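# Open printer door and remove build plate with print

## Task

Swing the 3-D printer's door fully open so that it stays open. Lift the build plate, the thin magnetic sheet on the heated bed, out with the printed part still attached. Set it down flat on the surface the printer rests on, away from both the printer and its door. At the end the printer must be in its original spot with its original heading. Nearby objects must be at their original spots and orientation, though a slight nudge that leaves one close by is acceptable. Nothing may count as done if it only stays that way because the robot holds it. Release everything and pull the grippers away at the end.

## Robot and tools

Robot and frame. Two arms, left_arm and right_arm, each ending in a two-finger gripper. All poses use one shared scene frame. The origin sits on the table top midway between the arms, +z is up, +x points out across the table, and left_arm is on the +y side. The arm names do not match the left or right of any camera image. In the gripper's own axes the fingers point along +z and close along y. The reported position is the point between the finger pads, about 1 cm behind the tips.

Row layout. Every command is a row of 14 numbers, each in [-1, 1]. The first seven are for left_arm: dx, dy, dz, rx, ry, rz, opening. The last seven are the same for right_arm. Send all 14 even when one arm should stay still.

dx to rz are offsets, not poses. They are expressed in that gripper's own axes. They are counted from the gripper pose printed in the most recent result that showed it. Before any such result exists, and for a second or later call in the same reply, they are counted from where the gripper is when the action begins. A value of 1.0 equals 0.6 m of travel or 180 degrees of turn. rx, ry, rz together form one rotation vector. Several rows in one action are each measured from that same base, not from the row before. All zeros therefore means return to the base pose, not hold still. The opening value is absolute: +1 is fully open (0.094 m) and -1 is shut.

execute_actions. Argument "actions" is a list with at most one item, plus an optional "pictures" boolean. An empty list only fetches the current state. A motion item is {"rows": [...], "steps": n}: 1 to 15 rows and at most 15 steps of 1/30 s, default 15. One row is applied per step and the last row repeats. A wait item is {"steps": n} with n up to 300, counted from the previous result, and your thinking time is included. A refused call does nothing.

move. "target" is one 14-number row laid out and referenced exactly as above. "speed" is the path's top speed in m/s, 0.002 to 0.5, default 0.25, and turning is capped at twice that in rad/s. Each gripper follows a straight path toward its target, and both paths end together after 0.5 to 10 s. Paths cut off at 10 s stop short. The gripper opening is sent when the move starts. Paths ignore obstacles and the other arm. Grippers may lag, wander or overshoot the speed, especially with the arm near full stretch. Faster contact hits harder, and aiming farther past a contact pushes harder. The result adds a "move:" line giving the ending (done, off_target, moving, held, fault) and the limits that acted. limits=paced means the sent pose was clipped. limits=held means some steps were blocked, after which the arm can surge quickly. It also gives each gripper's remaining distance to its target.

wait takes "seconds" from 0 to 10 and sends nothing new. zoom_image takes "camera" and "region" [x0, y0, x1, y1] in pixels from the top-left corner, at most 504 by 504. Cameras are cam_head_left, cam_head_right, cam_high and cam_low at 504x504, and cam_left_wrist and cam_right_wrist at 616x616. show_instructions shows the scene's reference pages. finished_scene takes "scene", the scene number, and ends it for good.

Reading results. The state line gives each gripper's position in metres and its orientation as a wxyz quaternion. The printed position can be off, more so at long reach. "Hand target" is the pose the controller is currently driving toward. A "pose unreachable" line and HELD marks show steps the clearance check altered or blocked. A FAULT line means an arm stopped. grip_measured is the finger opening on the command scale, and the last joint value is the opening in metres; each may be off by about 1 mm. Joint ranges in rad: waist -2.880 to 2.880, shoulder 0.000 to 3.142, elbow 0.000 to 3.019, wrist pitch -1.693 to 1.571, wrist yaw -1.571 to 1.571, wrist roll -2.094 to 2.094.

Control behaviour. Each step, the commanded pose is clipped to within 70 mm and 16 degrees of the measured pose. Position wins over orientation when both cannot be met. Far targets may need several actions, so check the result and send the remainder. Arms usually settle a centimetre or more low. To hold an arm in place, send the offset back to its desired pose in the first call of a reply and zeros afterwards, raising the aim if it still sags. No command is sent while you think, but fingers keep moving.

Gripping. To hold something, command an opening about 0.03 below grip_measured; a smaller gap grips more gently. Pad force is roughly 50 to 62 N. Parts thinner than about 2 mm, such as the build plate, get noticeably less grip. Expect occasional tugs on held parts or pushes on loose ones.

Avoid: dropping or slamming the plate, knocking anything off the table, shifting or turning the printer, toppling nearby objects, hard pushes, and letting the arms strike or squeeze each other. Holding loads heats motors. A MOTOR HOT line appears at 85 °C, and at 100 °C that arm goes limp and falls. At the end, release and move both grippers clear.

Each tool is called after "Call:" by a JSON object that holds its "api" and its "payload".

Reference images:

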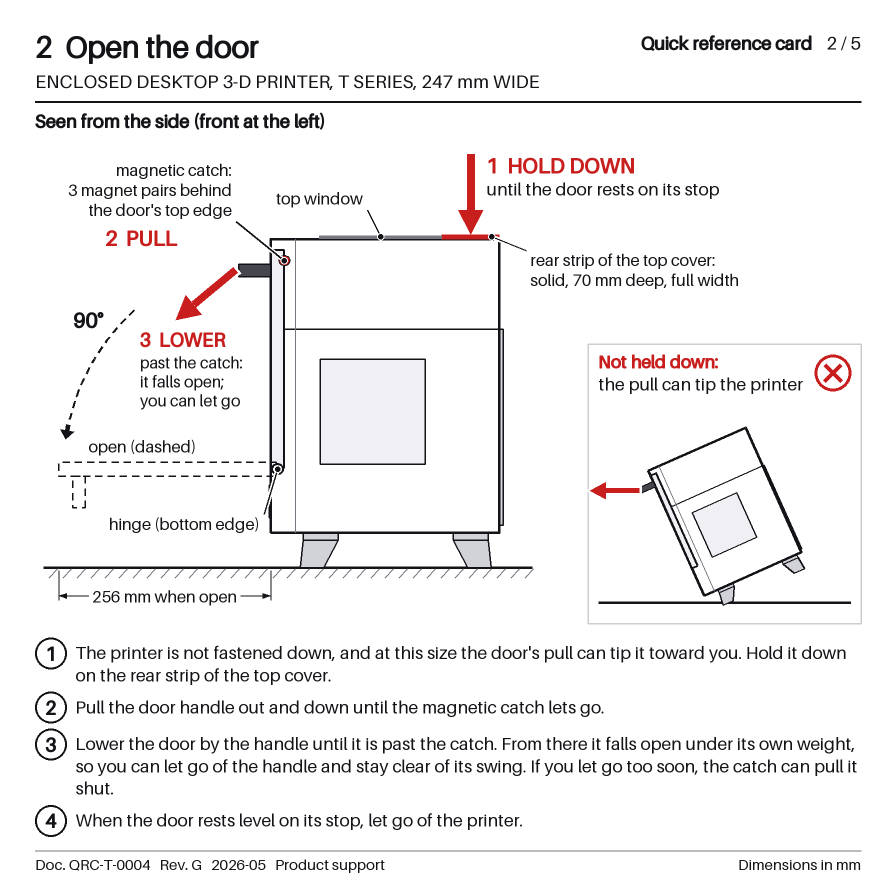

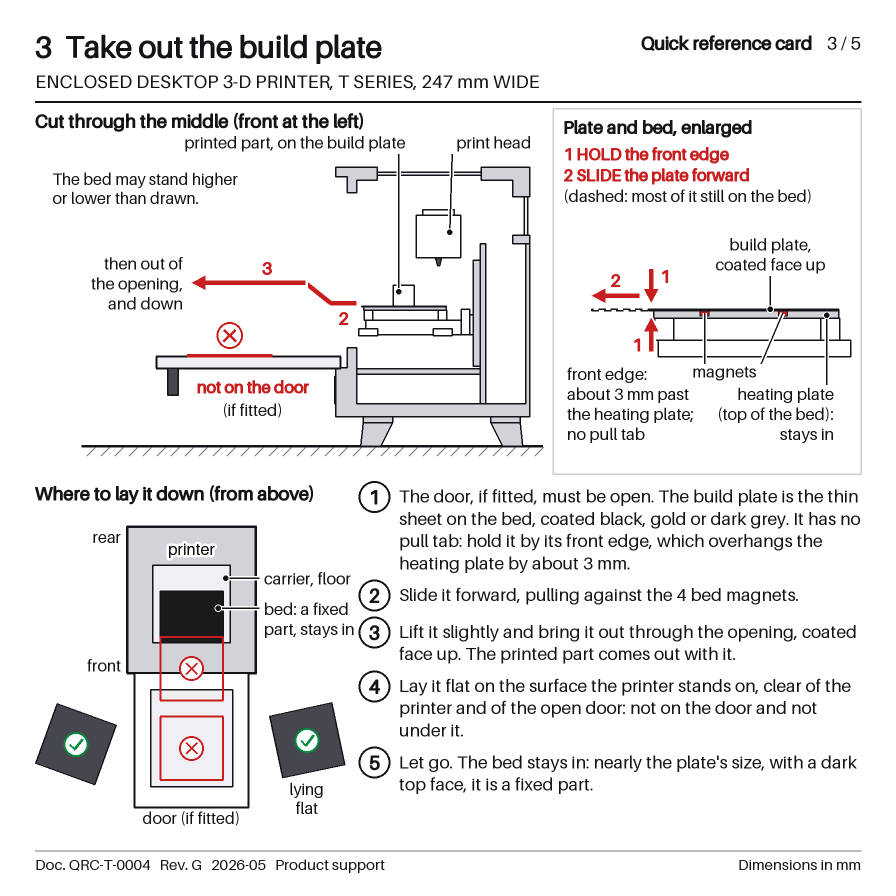

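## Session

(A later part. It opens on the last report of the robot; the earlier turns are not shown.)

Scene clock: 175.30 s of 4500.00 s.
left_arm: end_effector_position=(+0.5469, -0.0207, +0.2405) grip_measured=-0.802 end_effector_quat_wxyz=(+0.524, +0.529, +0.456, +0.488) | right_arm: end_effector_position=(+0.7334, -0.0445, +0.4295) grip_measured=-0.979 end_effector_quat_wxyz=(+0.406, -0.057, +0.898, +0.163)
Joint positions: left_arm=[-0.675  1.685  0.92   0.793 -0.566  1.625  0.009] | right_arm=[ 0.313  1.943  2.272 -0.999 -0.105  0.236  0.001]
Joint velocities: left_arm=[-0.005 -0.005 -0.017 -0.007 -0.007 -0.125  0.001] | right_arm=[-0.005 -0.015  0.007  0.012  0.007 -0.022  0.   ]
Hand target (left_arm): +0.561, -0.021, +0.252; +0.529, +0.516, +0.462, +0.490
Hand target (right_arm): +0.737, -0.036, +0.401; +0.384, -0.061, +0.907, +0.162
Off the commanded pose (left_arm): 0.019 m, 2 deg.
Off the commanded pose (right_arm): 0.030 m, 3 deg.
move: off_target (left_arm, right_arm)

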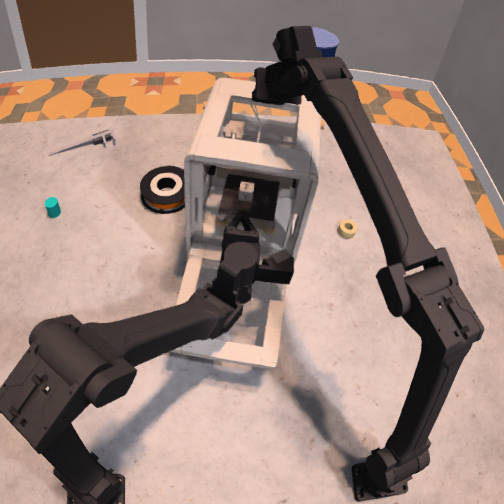

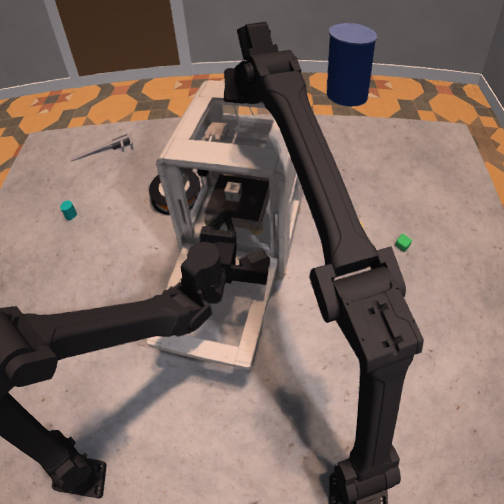

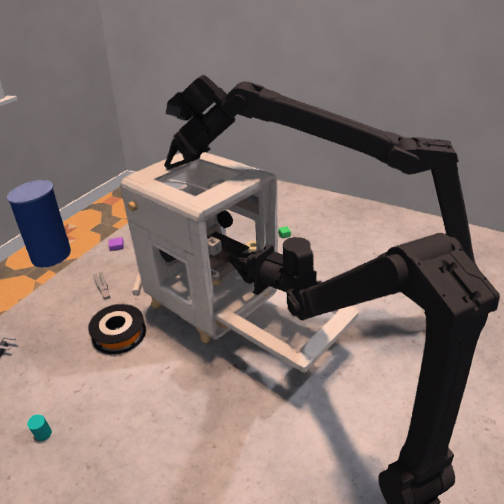

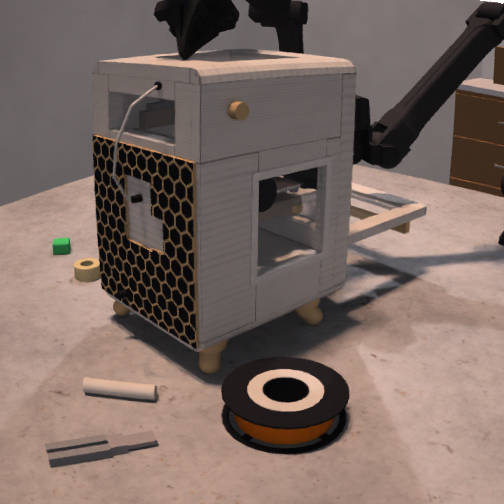

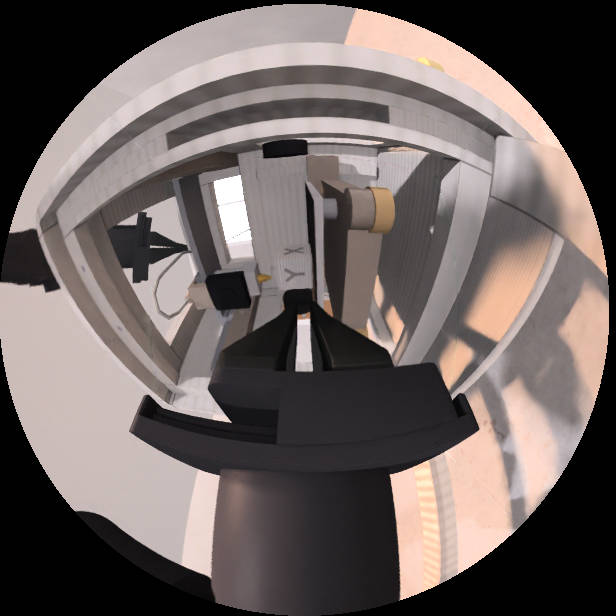

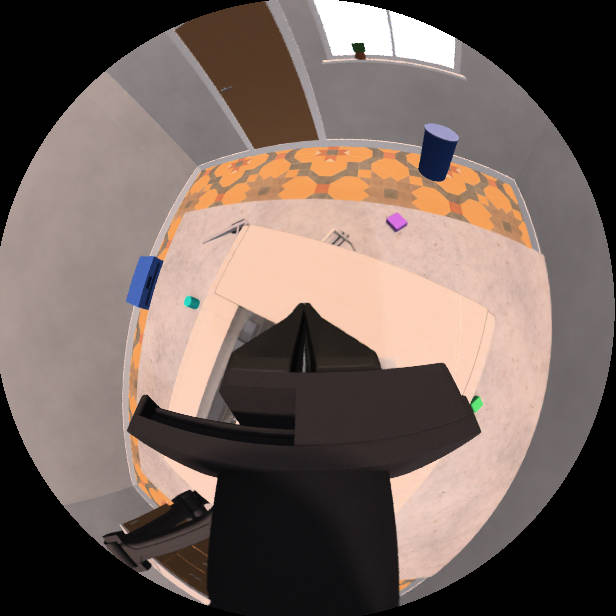

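Use opening to set lower pad: -0.57.

Call:
{"api": "move", "payload": {"target": [0,0.02,0.02,-0.01,0,0,-0.57,0.03,0,0.04,0,0.015,0,-1], "speed": 0.02}}

Call:
{"api": "move", "payload": {"target": [0,0.03,0.04,-0.012,0,0,-0.57,0.03,0,0.04,0,0.015,0,-1], "speed": 0.02}}

Call:
{"api": "zoom_image", "payload": {"camera": "cam_left_wrist", "region": [200,180,420,400]}}

Scene clock: 179.57 s of 4500.00 s.
left_arm: end_effector_position=(+0.5467, -0.0227, +0.2399) grip_measured=-0.572 end_effector_quat_wxyz=(+0.524, +0.534, +0.451, +0.487) | right_arm: end_effector_position=(+0.7334, -0.0445, +0.4295) grip_measured=-0.979 end_effector_quat_wxyz=(+0.406, -0.057, +0.898, +0.163)
Joint positions: left_arm=[-0.675  1.686  0.92   0.792 -0.554  1.632  0.02 ] | right_arm=[ 0.313  1.943  2.272 -0.999 -0.105  0.236  0.001]
Joint velocities: left_arm=[-0.015 -0.015 -0.007 -0.007 -0.037  0.051 -0.   ] | right_arm=[ 0.005 -0.005  0.002 -0.007 -0.007  0.007 -0.   ]
Hand target (left_arm): +0.558, -0.022, +0.252; +0.532, +0.521, +0.448, +0.495
Hand target (right_arm): +0.737, -0.036, +0.401; +0.384, -0.061, +0.907, +0.162
Off the commanded pose (left_arm): 0.017 m, 2 deg.
Off the commanded pose (right_arm): 0.030 m, 3 deg.
move: off_target (left_arm, right_arm)

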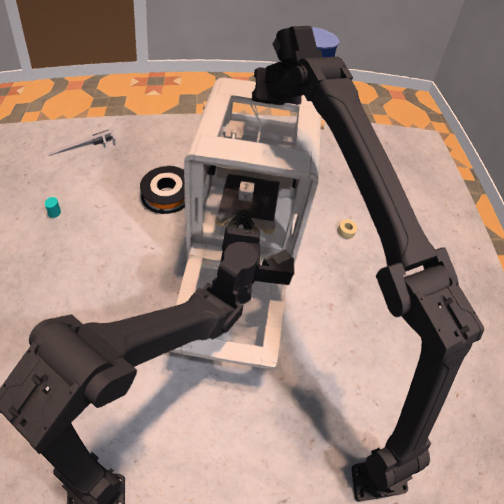

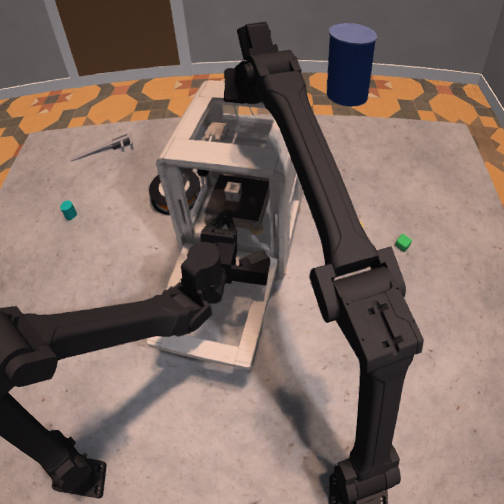

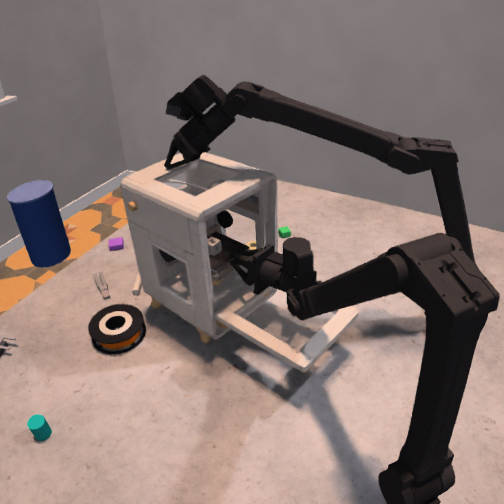

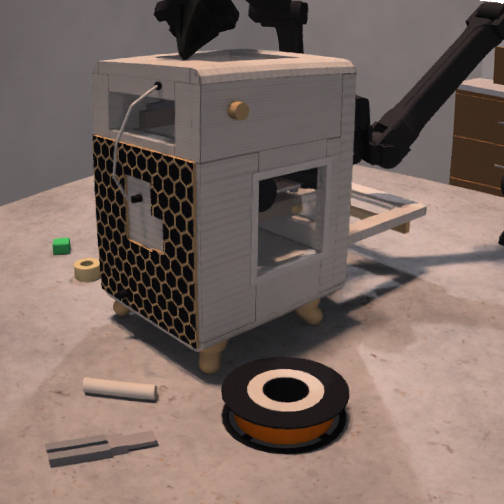

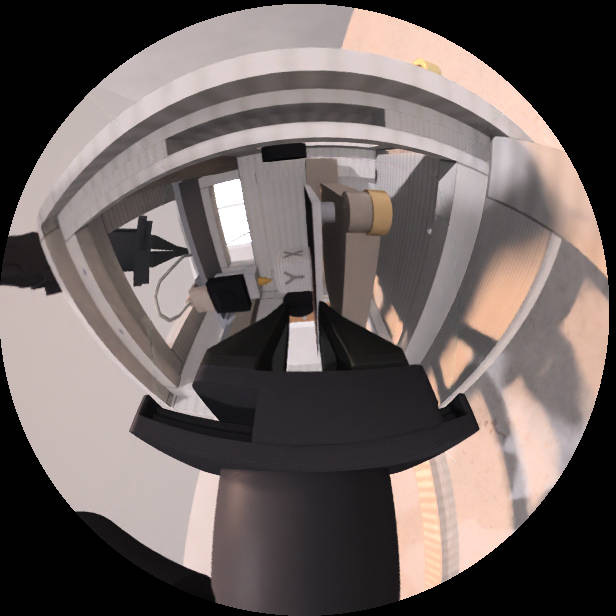

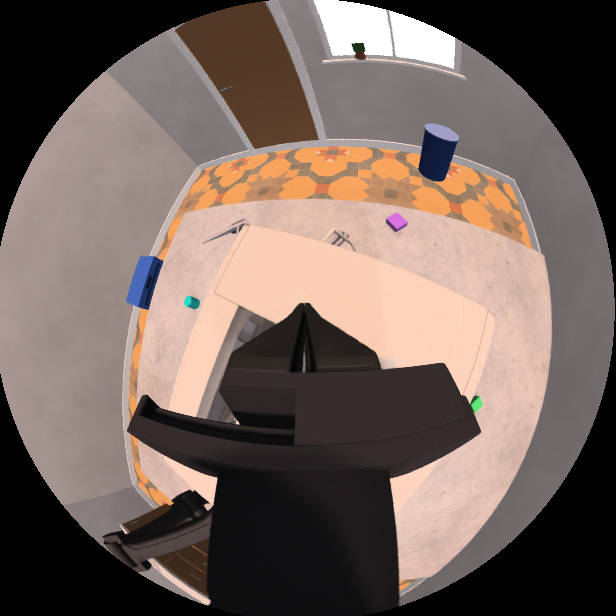

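Scene clock: 181.30 s of 4500.00 s.
left_arm: end_effector_position=(+0.5508, -0.0238, +0.2392) grip_measured=-0.572 end_effector_quat_wxyz=(+0.524, +0.540, +0.444, +0.486) | right_arm: end_effector_position=(+0.7334, -0.0444, +0.4295) grip_measured=-0.979 end_effector_quat_wxyz=(+0.405, -0.057, +0.898, +0.164)
Joint positions: left_arm=[-0.668  1.693  0.928  0.792 -0.533  1.643  0.02 ] | right_arm=[ 0.313  1.943  2.272 -0.999 -0.106  0.236  0.001]
Joint velocities: left_arm=[-0.005 -0.015  0.002 -0.002  0.007  0.007 -0.001] | right_arm=[ 0.024 -0.015 -0.017  0.002 -0.037  0.081 -0.001]
Hand target (left_arm): +0.568, -0.025, +0.258; +0.534, +0.524, +0.442, +0.495
Hand target (right_arm): +0.737, -0.036, +0.401; +0.384, -0.061, +0.907, +0.162
Off the commanded pose (left_arm): 0.027 m, 2 deg.
Off the commanded pose (right_arm): 0.030 m, 3 deg.
move: off_target (left_arm, right_arm)

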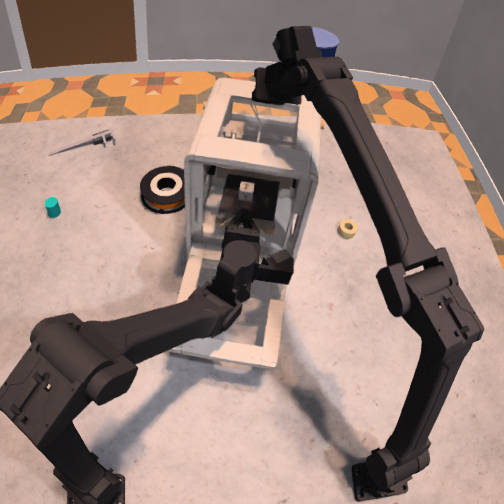

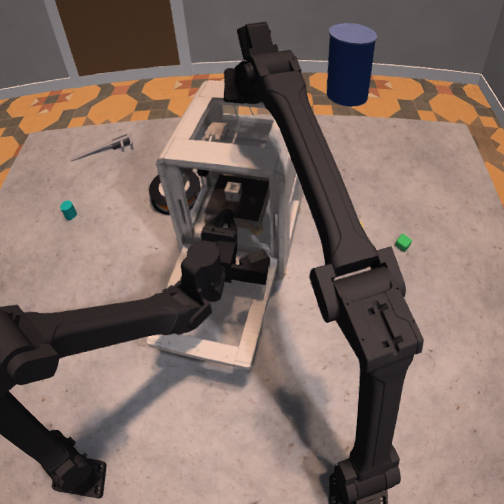

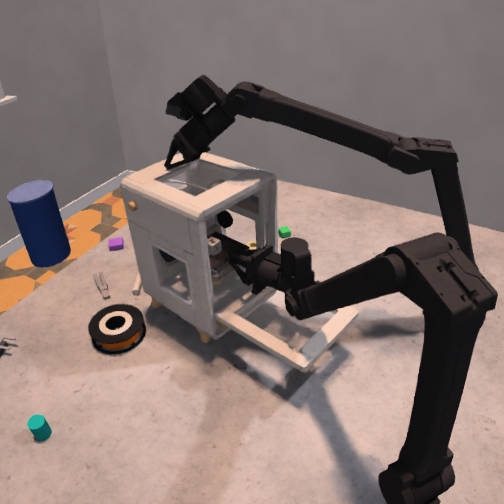

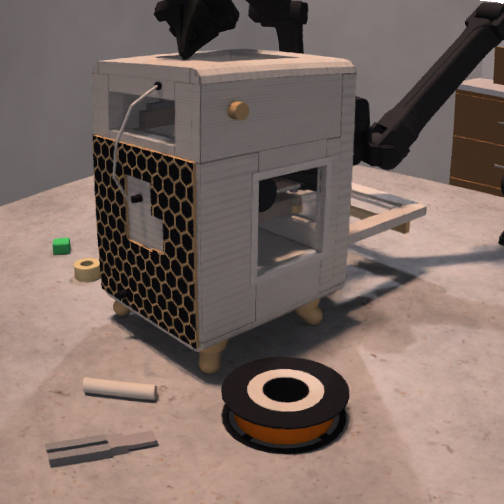

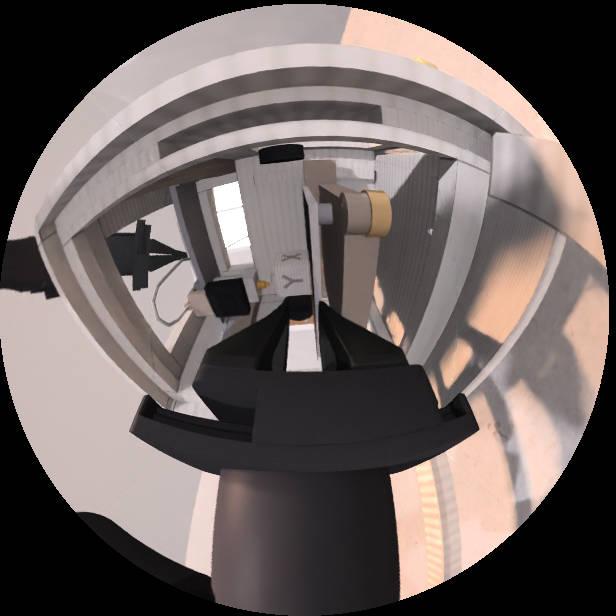

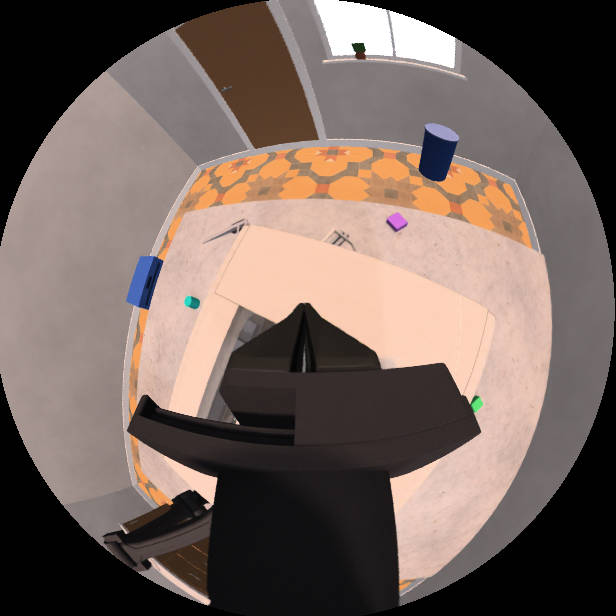

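Region (200, 180, 420, 400) of cam_left_wrist's 616x616 image, scaled by 2.291, with more detail than that image has.

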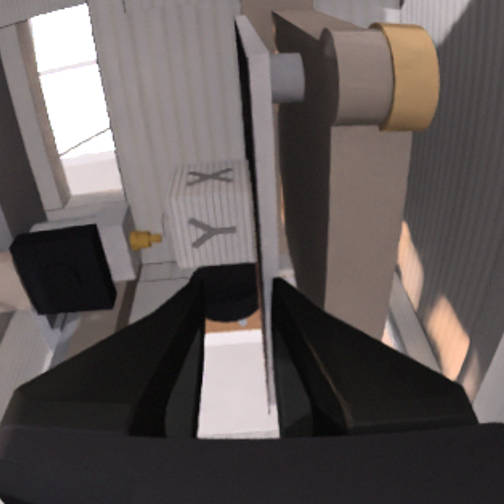

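Lift with forward pressure.

Call:
{"api": "move", "payload": {"target": [0,0.055,0.04,-0.012,0.01,0,-0.6,0.03,0,0.04,0,0.015,0,-1], "speed": 0.015}}

Call:
{"api": "zoom_image", "payload": {"camera": "cam_left_wrist", "region": [200,180,420,400]}}

Scene clock: 184.57 s of 4500.00 s.
left_arm: end_effector_position=(+0.5524, -0.0225, +0.2372) grip_measured=-0.598 end_effector_quat_wxyz=(+0.512, +0.545, +0.446, +0.492) | right_arm: end_effector_position=(+0.7333, -0.0443, +0.4295) grip_measured=-0.979 end_effector_quat_wxyz=(+0.405, -0.057, +0.898, +0.164)
Joint positions: left_arm=[-0.669  1.693  0.935  0.768 -0.55   1.656  0.019] | right_arm=[ 0.313  1.943  2.272 -0.999 -0.106  0.236  0.001]
Joint velocities: left_arm=[-0.005 -0.005 -0.012 -0.007 -0.007  0.066 -0.   ] | right_arm=[ 0.015 -0.015 -0.002 -0.007  0.022 -0.037 -0.   ]
Hand target (left_arm): +0.571, -0.027, +0.273; +0.527, +0.522, +0.443, +0.503
Hand target (right_arm): +0.737, -0.036, +0.401; +0.384, -0.061, +0.907, +0.162
Off the commanded pose (left_arm): 0.042 m, 3 deg.
Off the commanded pose (right_arm): 0.030 m, 3 deg.
move: off_target (left_arm, right_arm)

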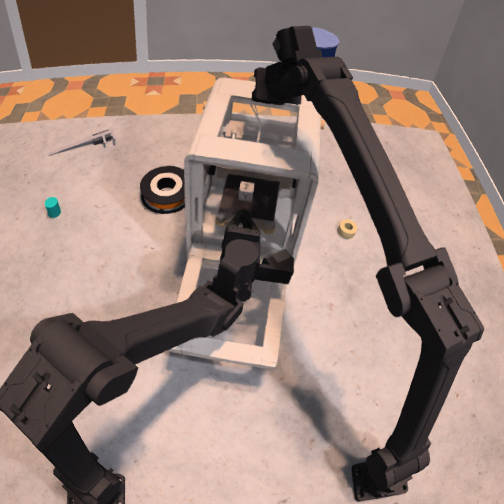

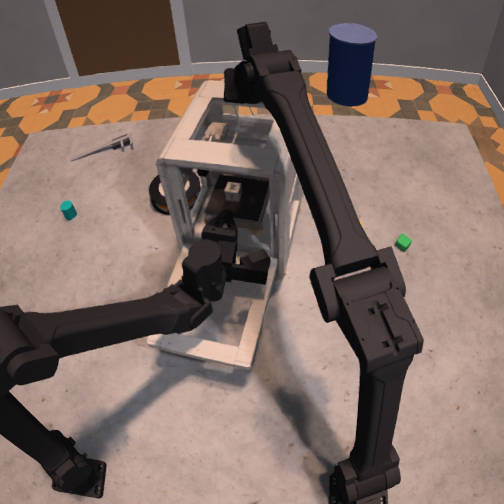

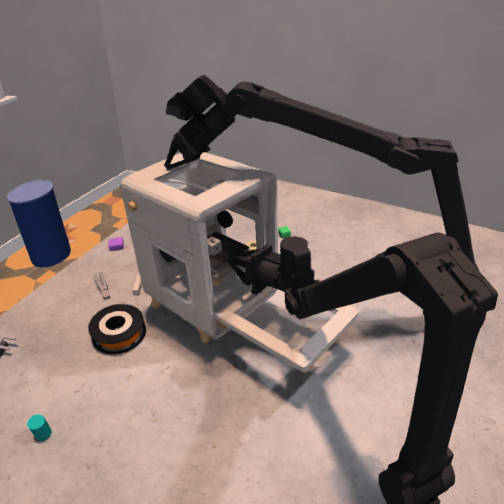

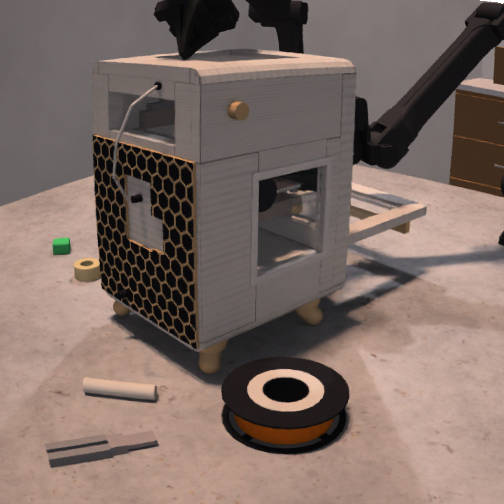

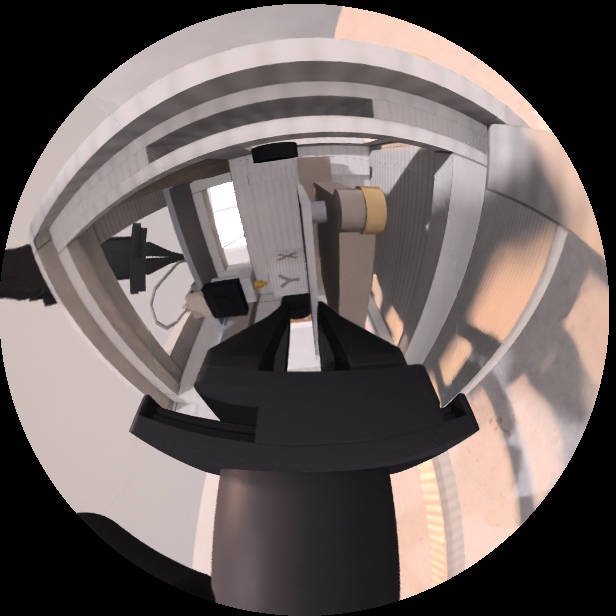

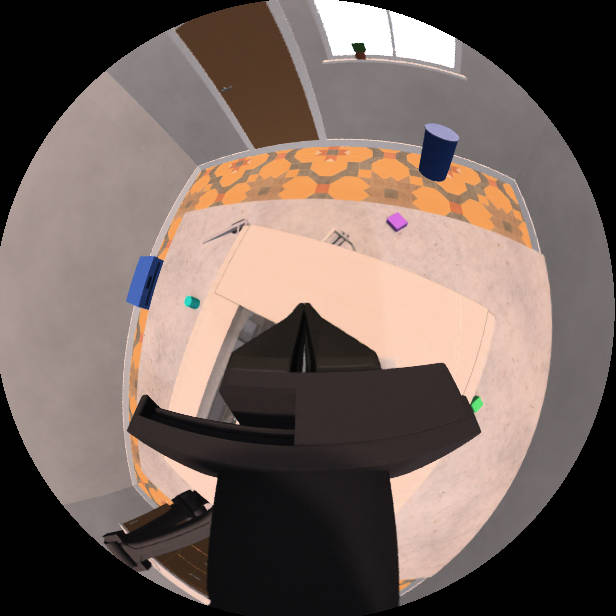

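Region (200, 180, 420, 400) of cam_left_wrist's 616x616 image, scaled by 2.291, with more detail than that image has.

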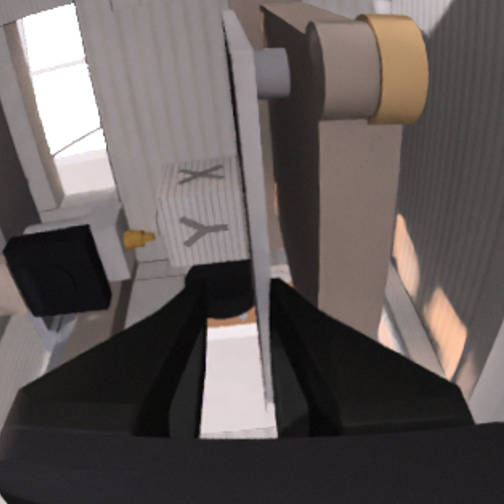

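Call:
{"api": "move", "payload": {"target": [0,0.01,-0.006,0,0,-0.015,-0.52,0.03,0,0.04,0,0.015,0,-1], "speed": 0.015}}

Call:
{"api": "move", "payload": {"target": [0,0.04,0.012,-0.025,0,0,-0.75,0.03,0,0.04,0,0.015,0,-1], "speed": 0.015}}

Call:
{"api": "zoom_image", "payload": {"camera": "cam_left_wrist", "region": [200,180,420,400]}}

Scene clock: 187.40 s of 4500.00 s.
left_arm: end_effector_position=(+0.5517, -0.0221, +0.2352) grip_measured=-0.522 end_effector_quat_wxyz=(+0.517, +0.539, +0.456, +0.483) | right_arm: end_effector_position=(+0.7333, -0.0442, +0.4295) grip_measured=-0.979 end_effector_quat_wxyz=(+0.405, -0.057, +0.897, +0.164)
Joint positions: left_arm=[-0.669  1.693  0.932  0.763 -0.552  1.621  0.022] | right_arm=[ 0.313  1.943  2.272 -0.999 -0.107  0.236  0.001]
Joint velocities: left_arm=[ 0.005 -0.005 -0.012 -0.002  0.007 -0.022 -0.   ] | right_arm=[-0.005 -0.005 -0.017 -0.012 -0.007 -0.022  0.001]
Hand target (left_arm): +0.549, -0.023, +0.243; +0.523, +0.534, +0.459, +0.480
Hand target (right_arm): +0.737, -0.036, +0.401; +0.384, -0.061, +0.907, +0.162
Off the commanded pose (left_arm): 0.009 m, 1 deg.
Off the commanded pose (right_arm): 0.030 m, 3 deg.
move: off_target (right_arm)

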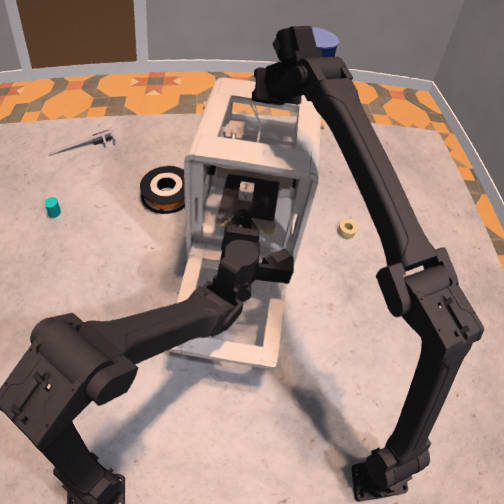

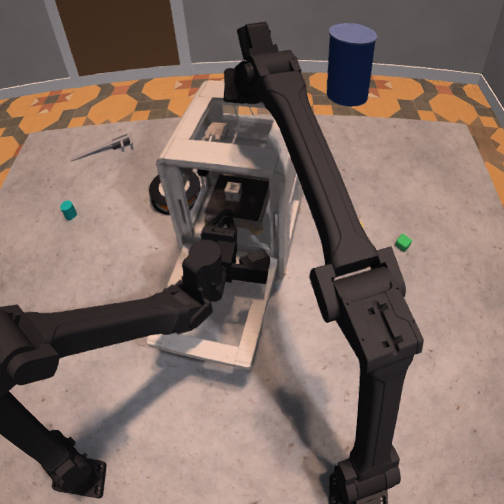

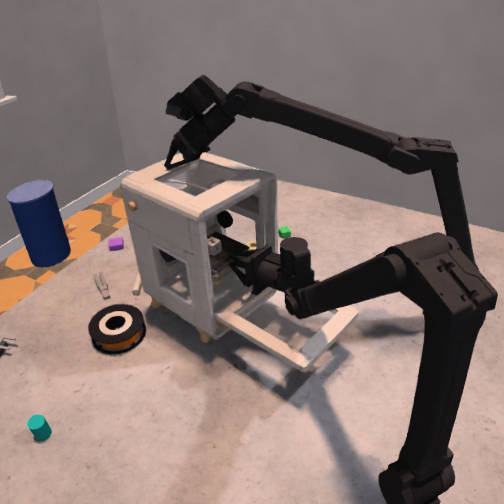

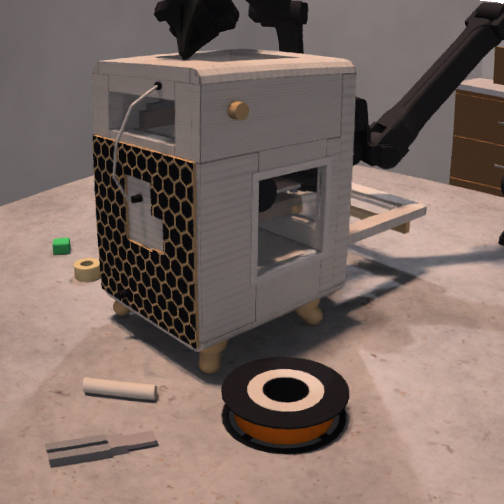

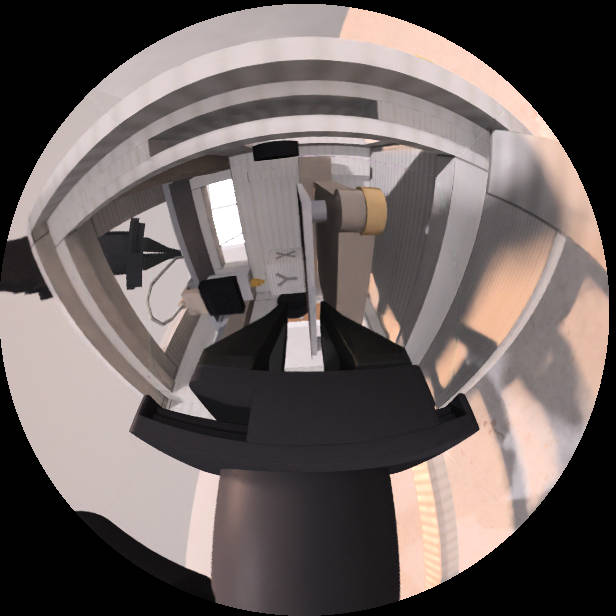

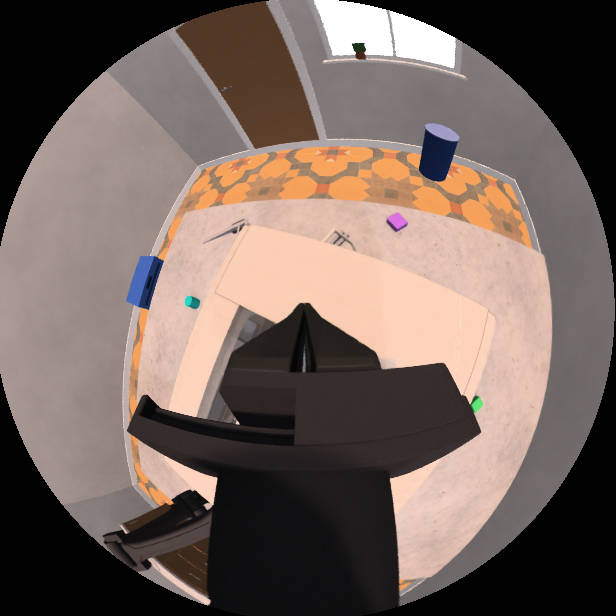

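Scene clock: 190.23 s of 4500.00 s.
left_arm: end_effector_position=(+0.5509, -0.0224, +0.2376) grip_measured=-0.748 end_effector_quat_wxyz=(+0.520, +0.538, +0.444, +0.493) | right_arm: end_effector_position=(+0.7333, -0.0442, +0.4295) grip_measured=-0.979 end_effector_quat_wxyz=(+0.405, -0.058, +0.897, +0.164)
Joint positions: left_arm=[-0.669  1.699  0.927  0.802 -0.547  1.655  0.012] | right_arm=[ 0.313  1.943  2.272 -0.999 -0.108  0.236  0.001]
Joint velocities: left_arm=[-0.005  0.005 -0.007 -0.007  0.037 -0.037  0.001] | right_arm=[-0.005 -0.005  0.032  0.007  0.022  0.051  0.001]
Hand target (left_arm): +0.558, -0.024, +0.259; +0.538, +0.518, +0.437, +0.501
Hand target (right_arm): +0.737, -0.036, +0.401; +0.384, -0.062, +0.907, +0.163
Off the commanded pose (left_arm): 0.023 m, 3 deg.
Off the commanded pose (right_arm): 0.030 m, 3 deg.
move: off_target (left_arm, right_arm)

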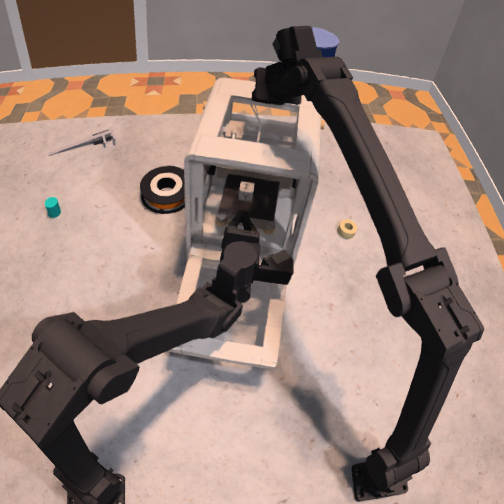

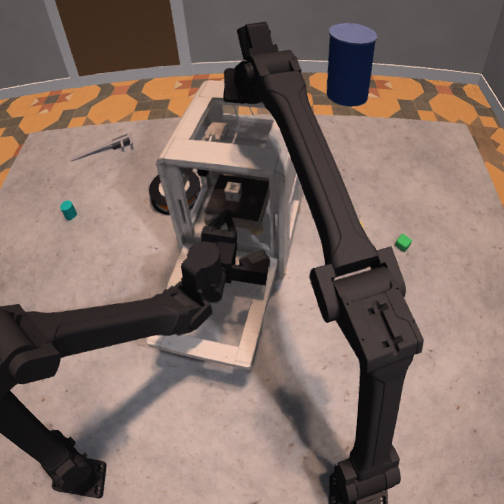

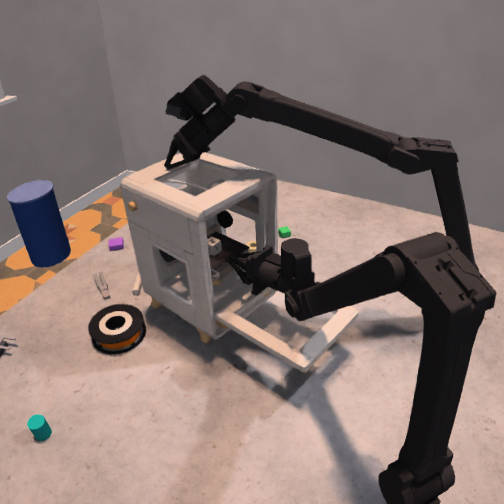

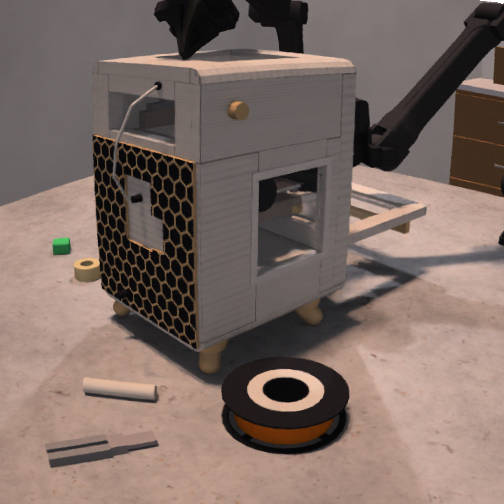

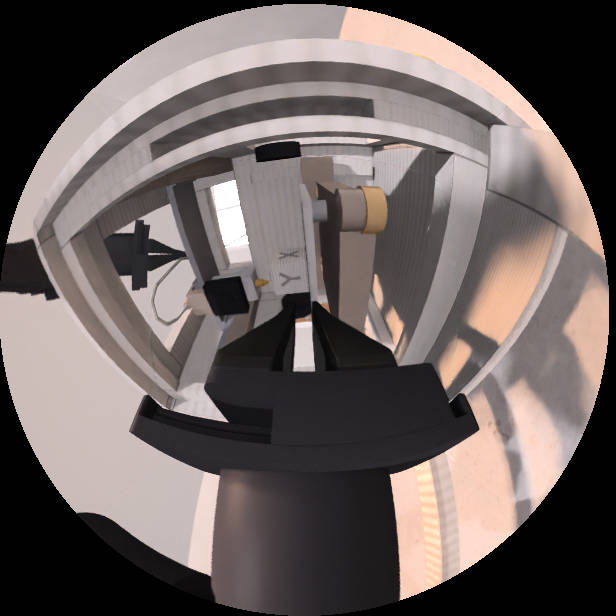

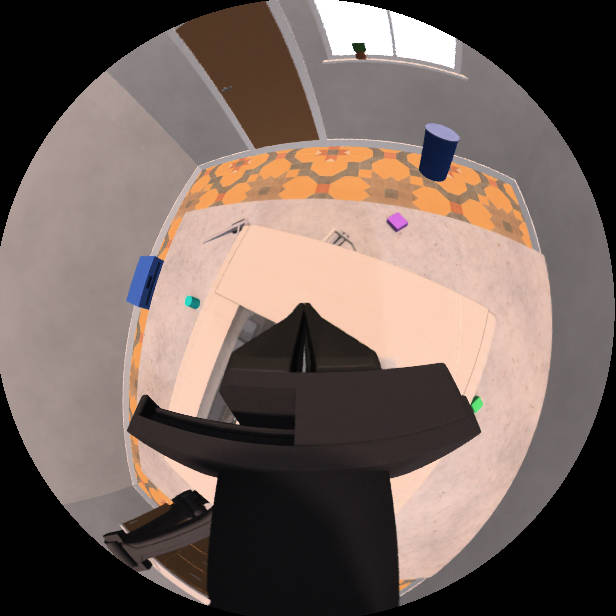

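Region (200, 180, 420, 400) of cam_left_wrist's 616x616 image, scaled by 2.291, with more detail than that image has.

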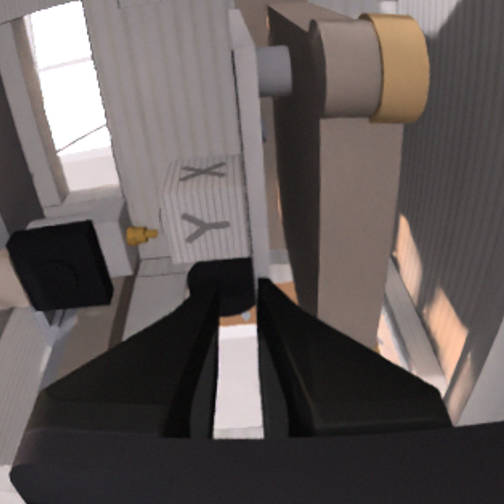

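Now hooked under the plate. Lift harder.

Call:
{"api": "move", "payload": {"target": [0,0.075,0.02,-0.03,0,-0.015,-0.75,0.03,0,0.04,0,0.015,0,-1], "speed": 0.015}}

Call:
{"api": "zoom_image", "payload": {"camera": "cam_left_wrist", "region": [200,180,420,400]}}

Scene clock: 194.50 s of 4500.00 s.
left_arm: end_effector_position=(+0.5503, -0.0231, +0.2376) grip_measured=-0.748 end_effector_quat_wxyz=(+0.523, +0.539, +0.442, +0.491) | right_arm: end_effector_position=(+0.7332, -0.0441, +0.4295) grip_measured=-0.979 end_effector_quat_wxyz=(+0.405, -0.058, +0.897, +0.165)
Joint positions: left_arm=[-0.669  1.699  0.924  0.809 -0.538  1.656  0.012] | right_arm=[ 0.313  1.943  2.272 -0.999 -0.108  0.236  0.001]
Joint velocities: left_arm=[-0.015 -0.005 -0.012 -0.017  0.007 -0.037  0.001] | right_arm=[-0.015  0.005 -0.002  0.012 -0.022  0.066 -0.001]
Hand target (left_arm): +0.559, -0.025, +0.283; +0.556, +0.502, +0.433, +0.501
Hand target (right_arm): +0.737, -0.035, +0.401; +0.384, -0.062, +0.907, +0.163
Off the commanded pose (left_arm): 0.047 m, 6 deg.
Off the commanded pose (right_arm): 0.030 m, 3 deg.
move: off_target (left_arm, right_arm)

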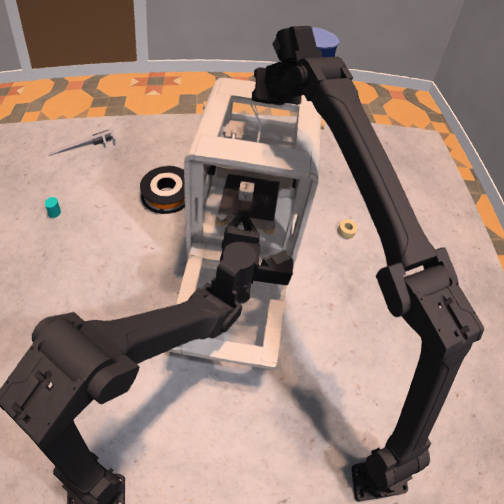

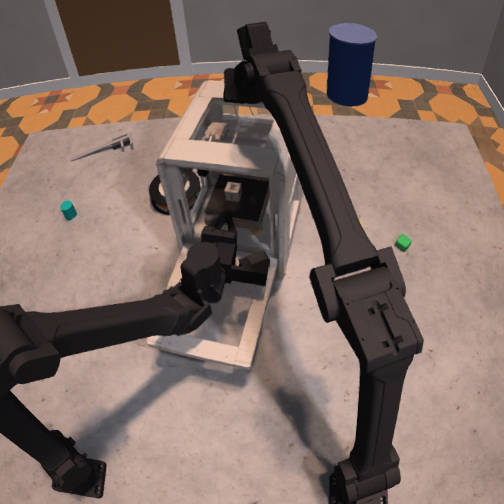

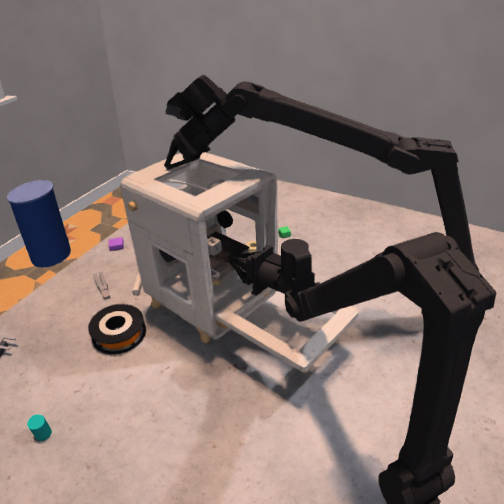

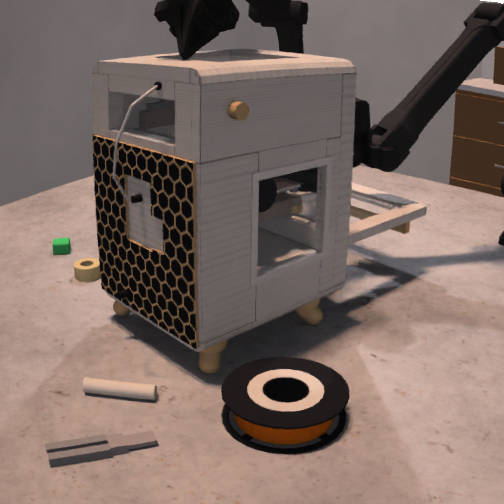

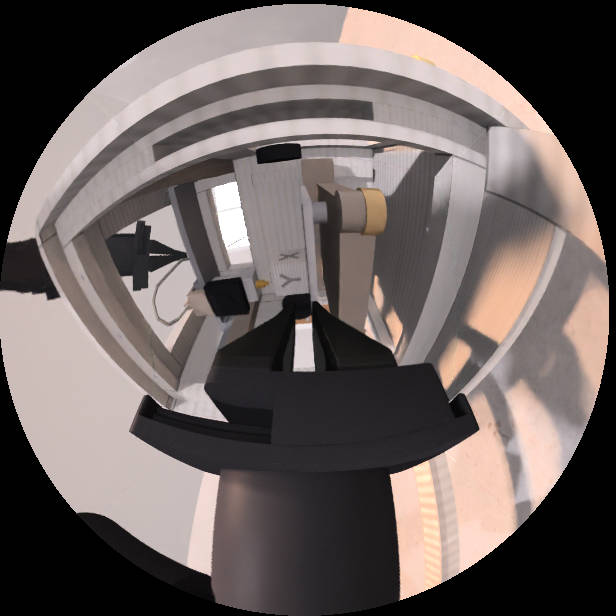

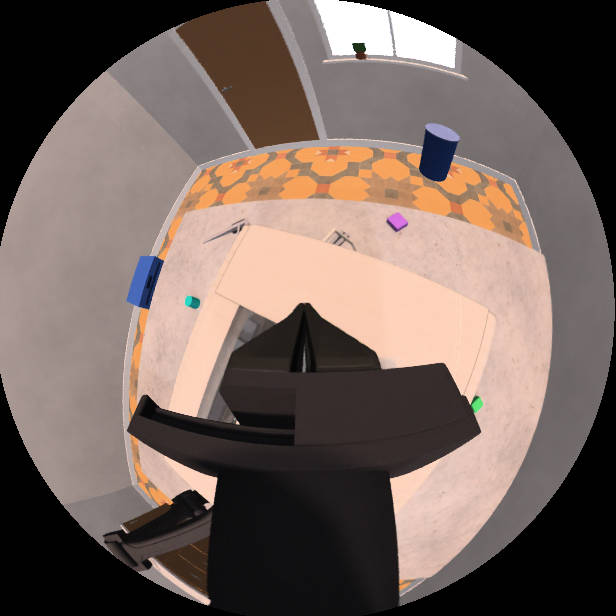

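Region (200, 180, 420, 400) of cam_left_wrist's 616x616 image, scaled by 2.291, with more detail than that image has.

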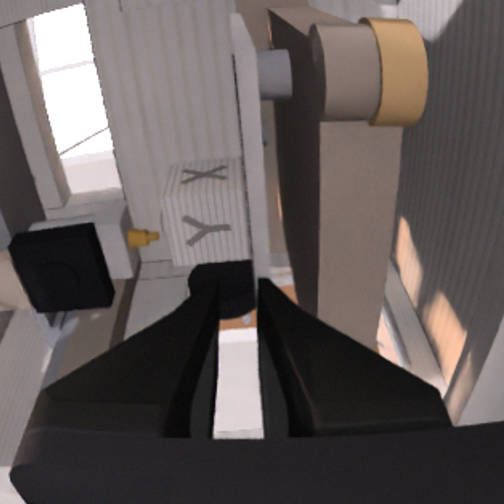

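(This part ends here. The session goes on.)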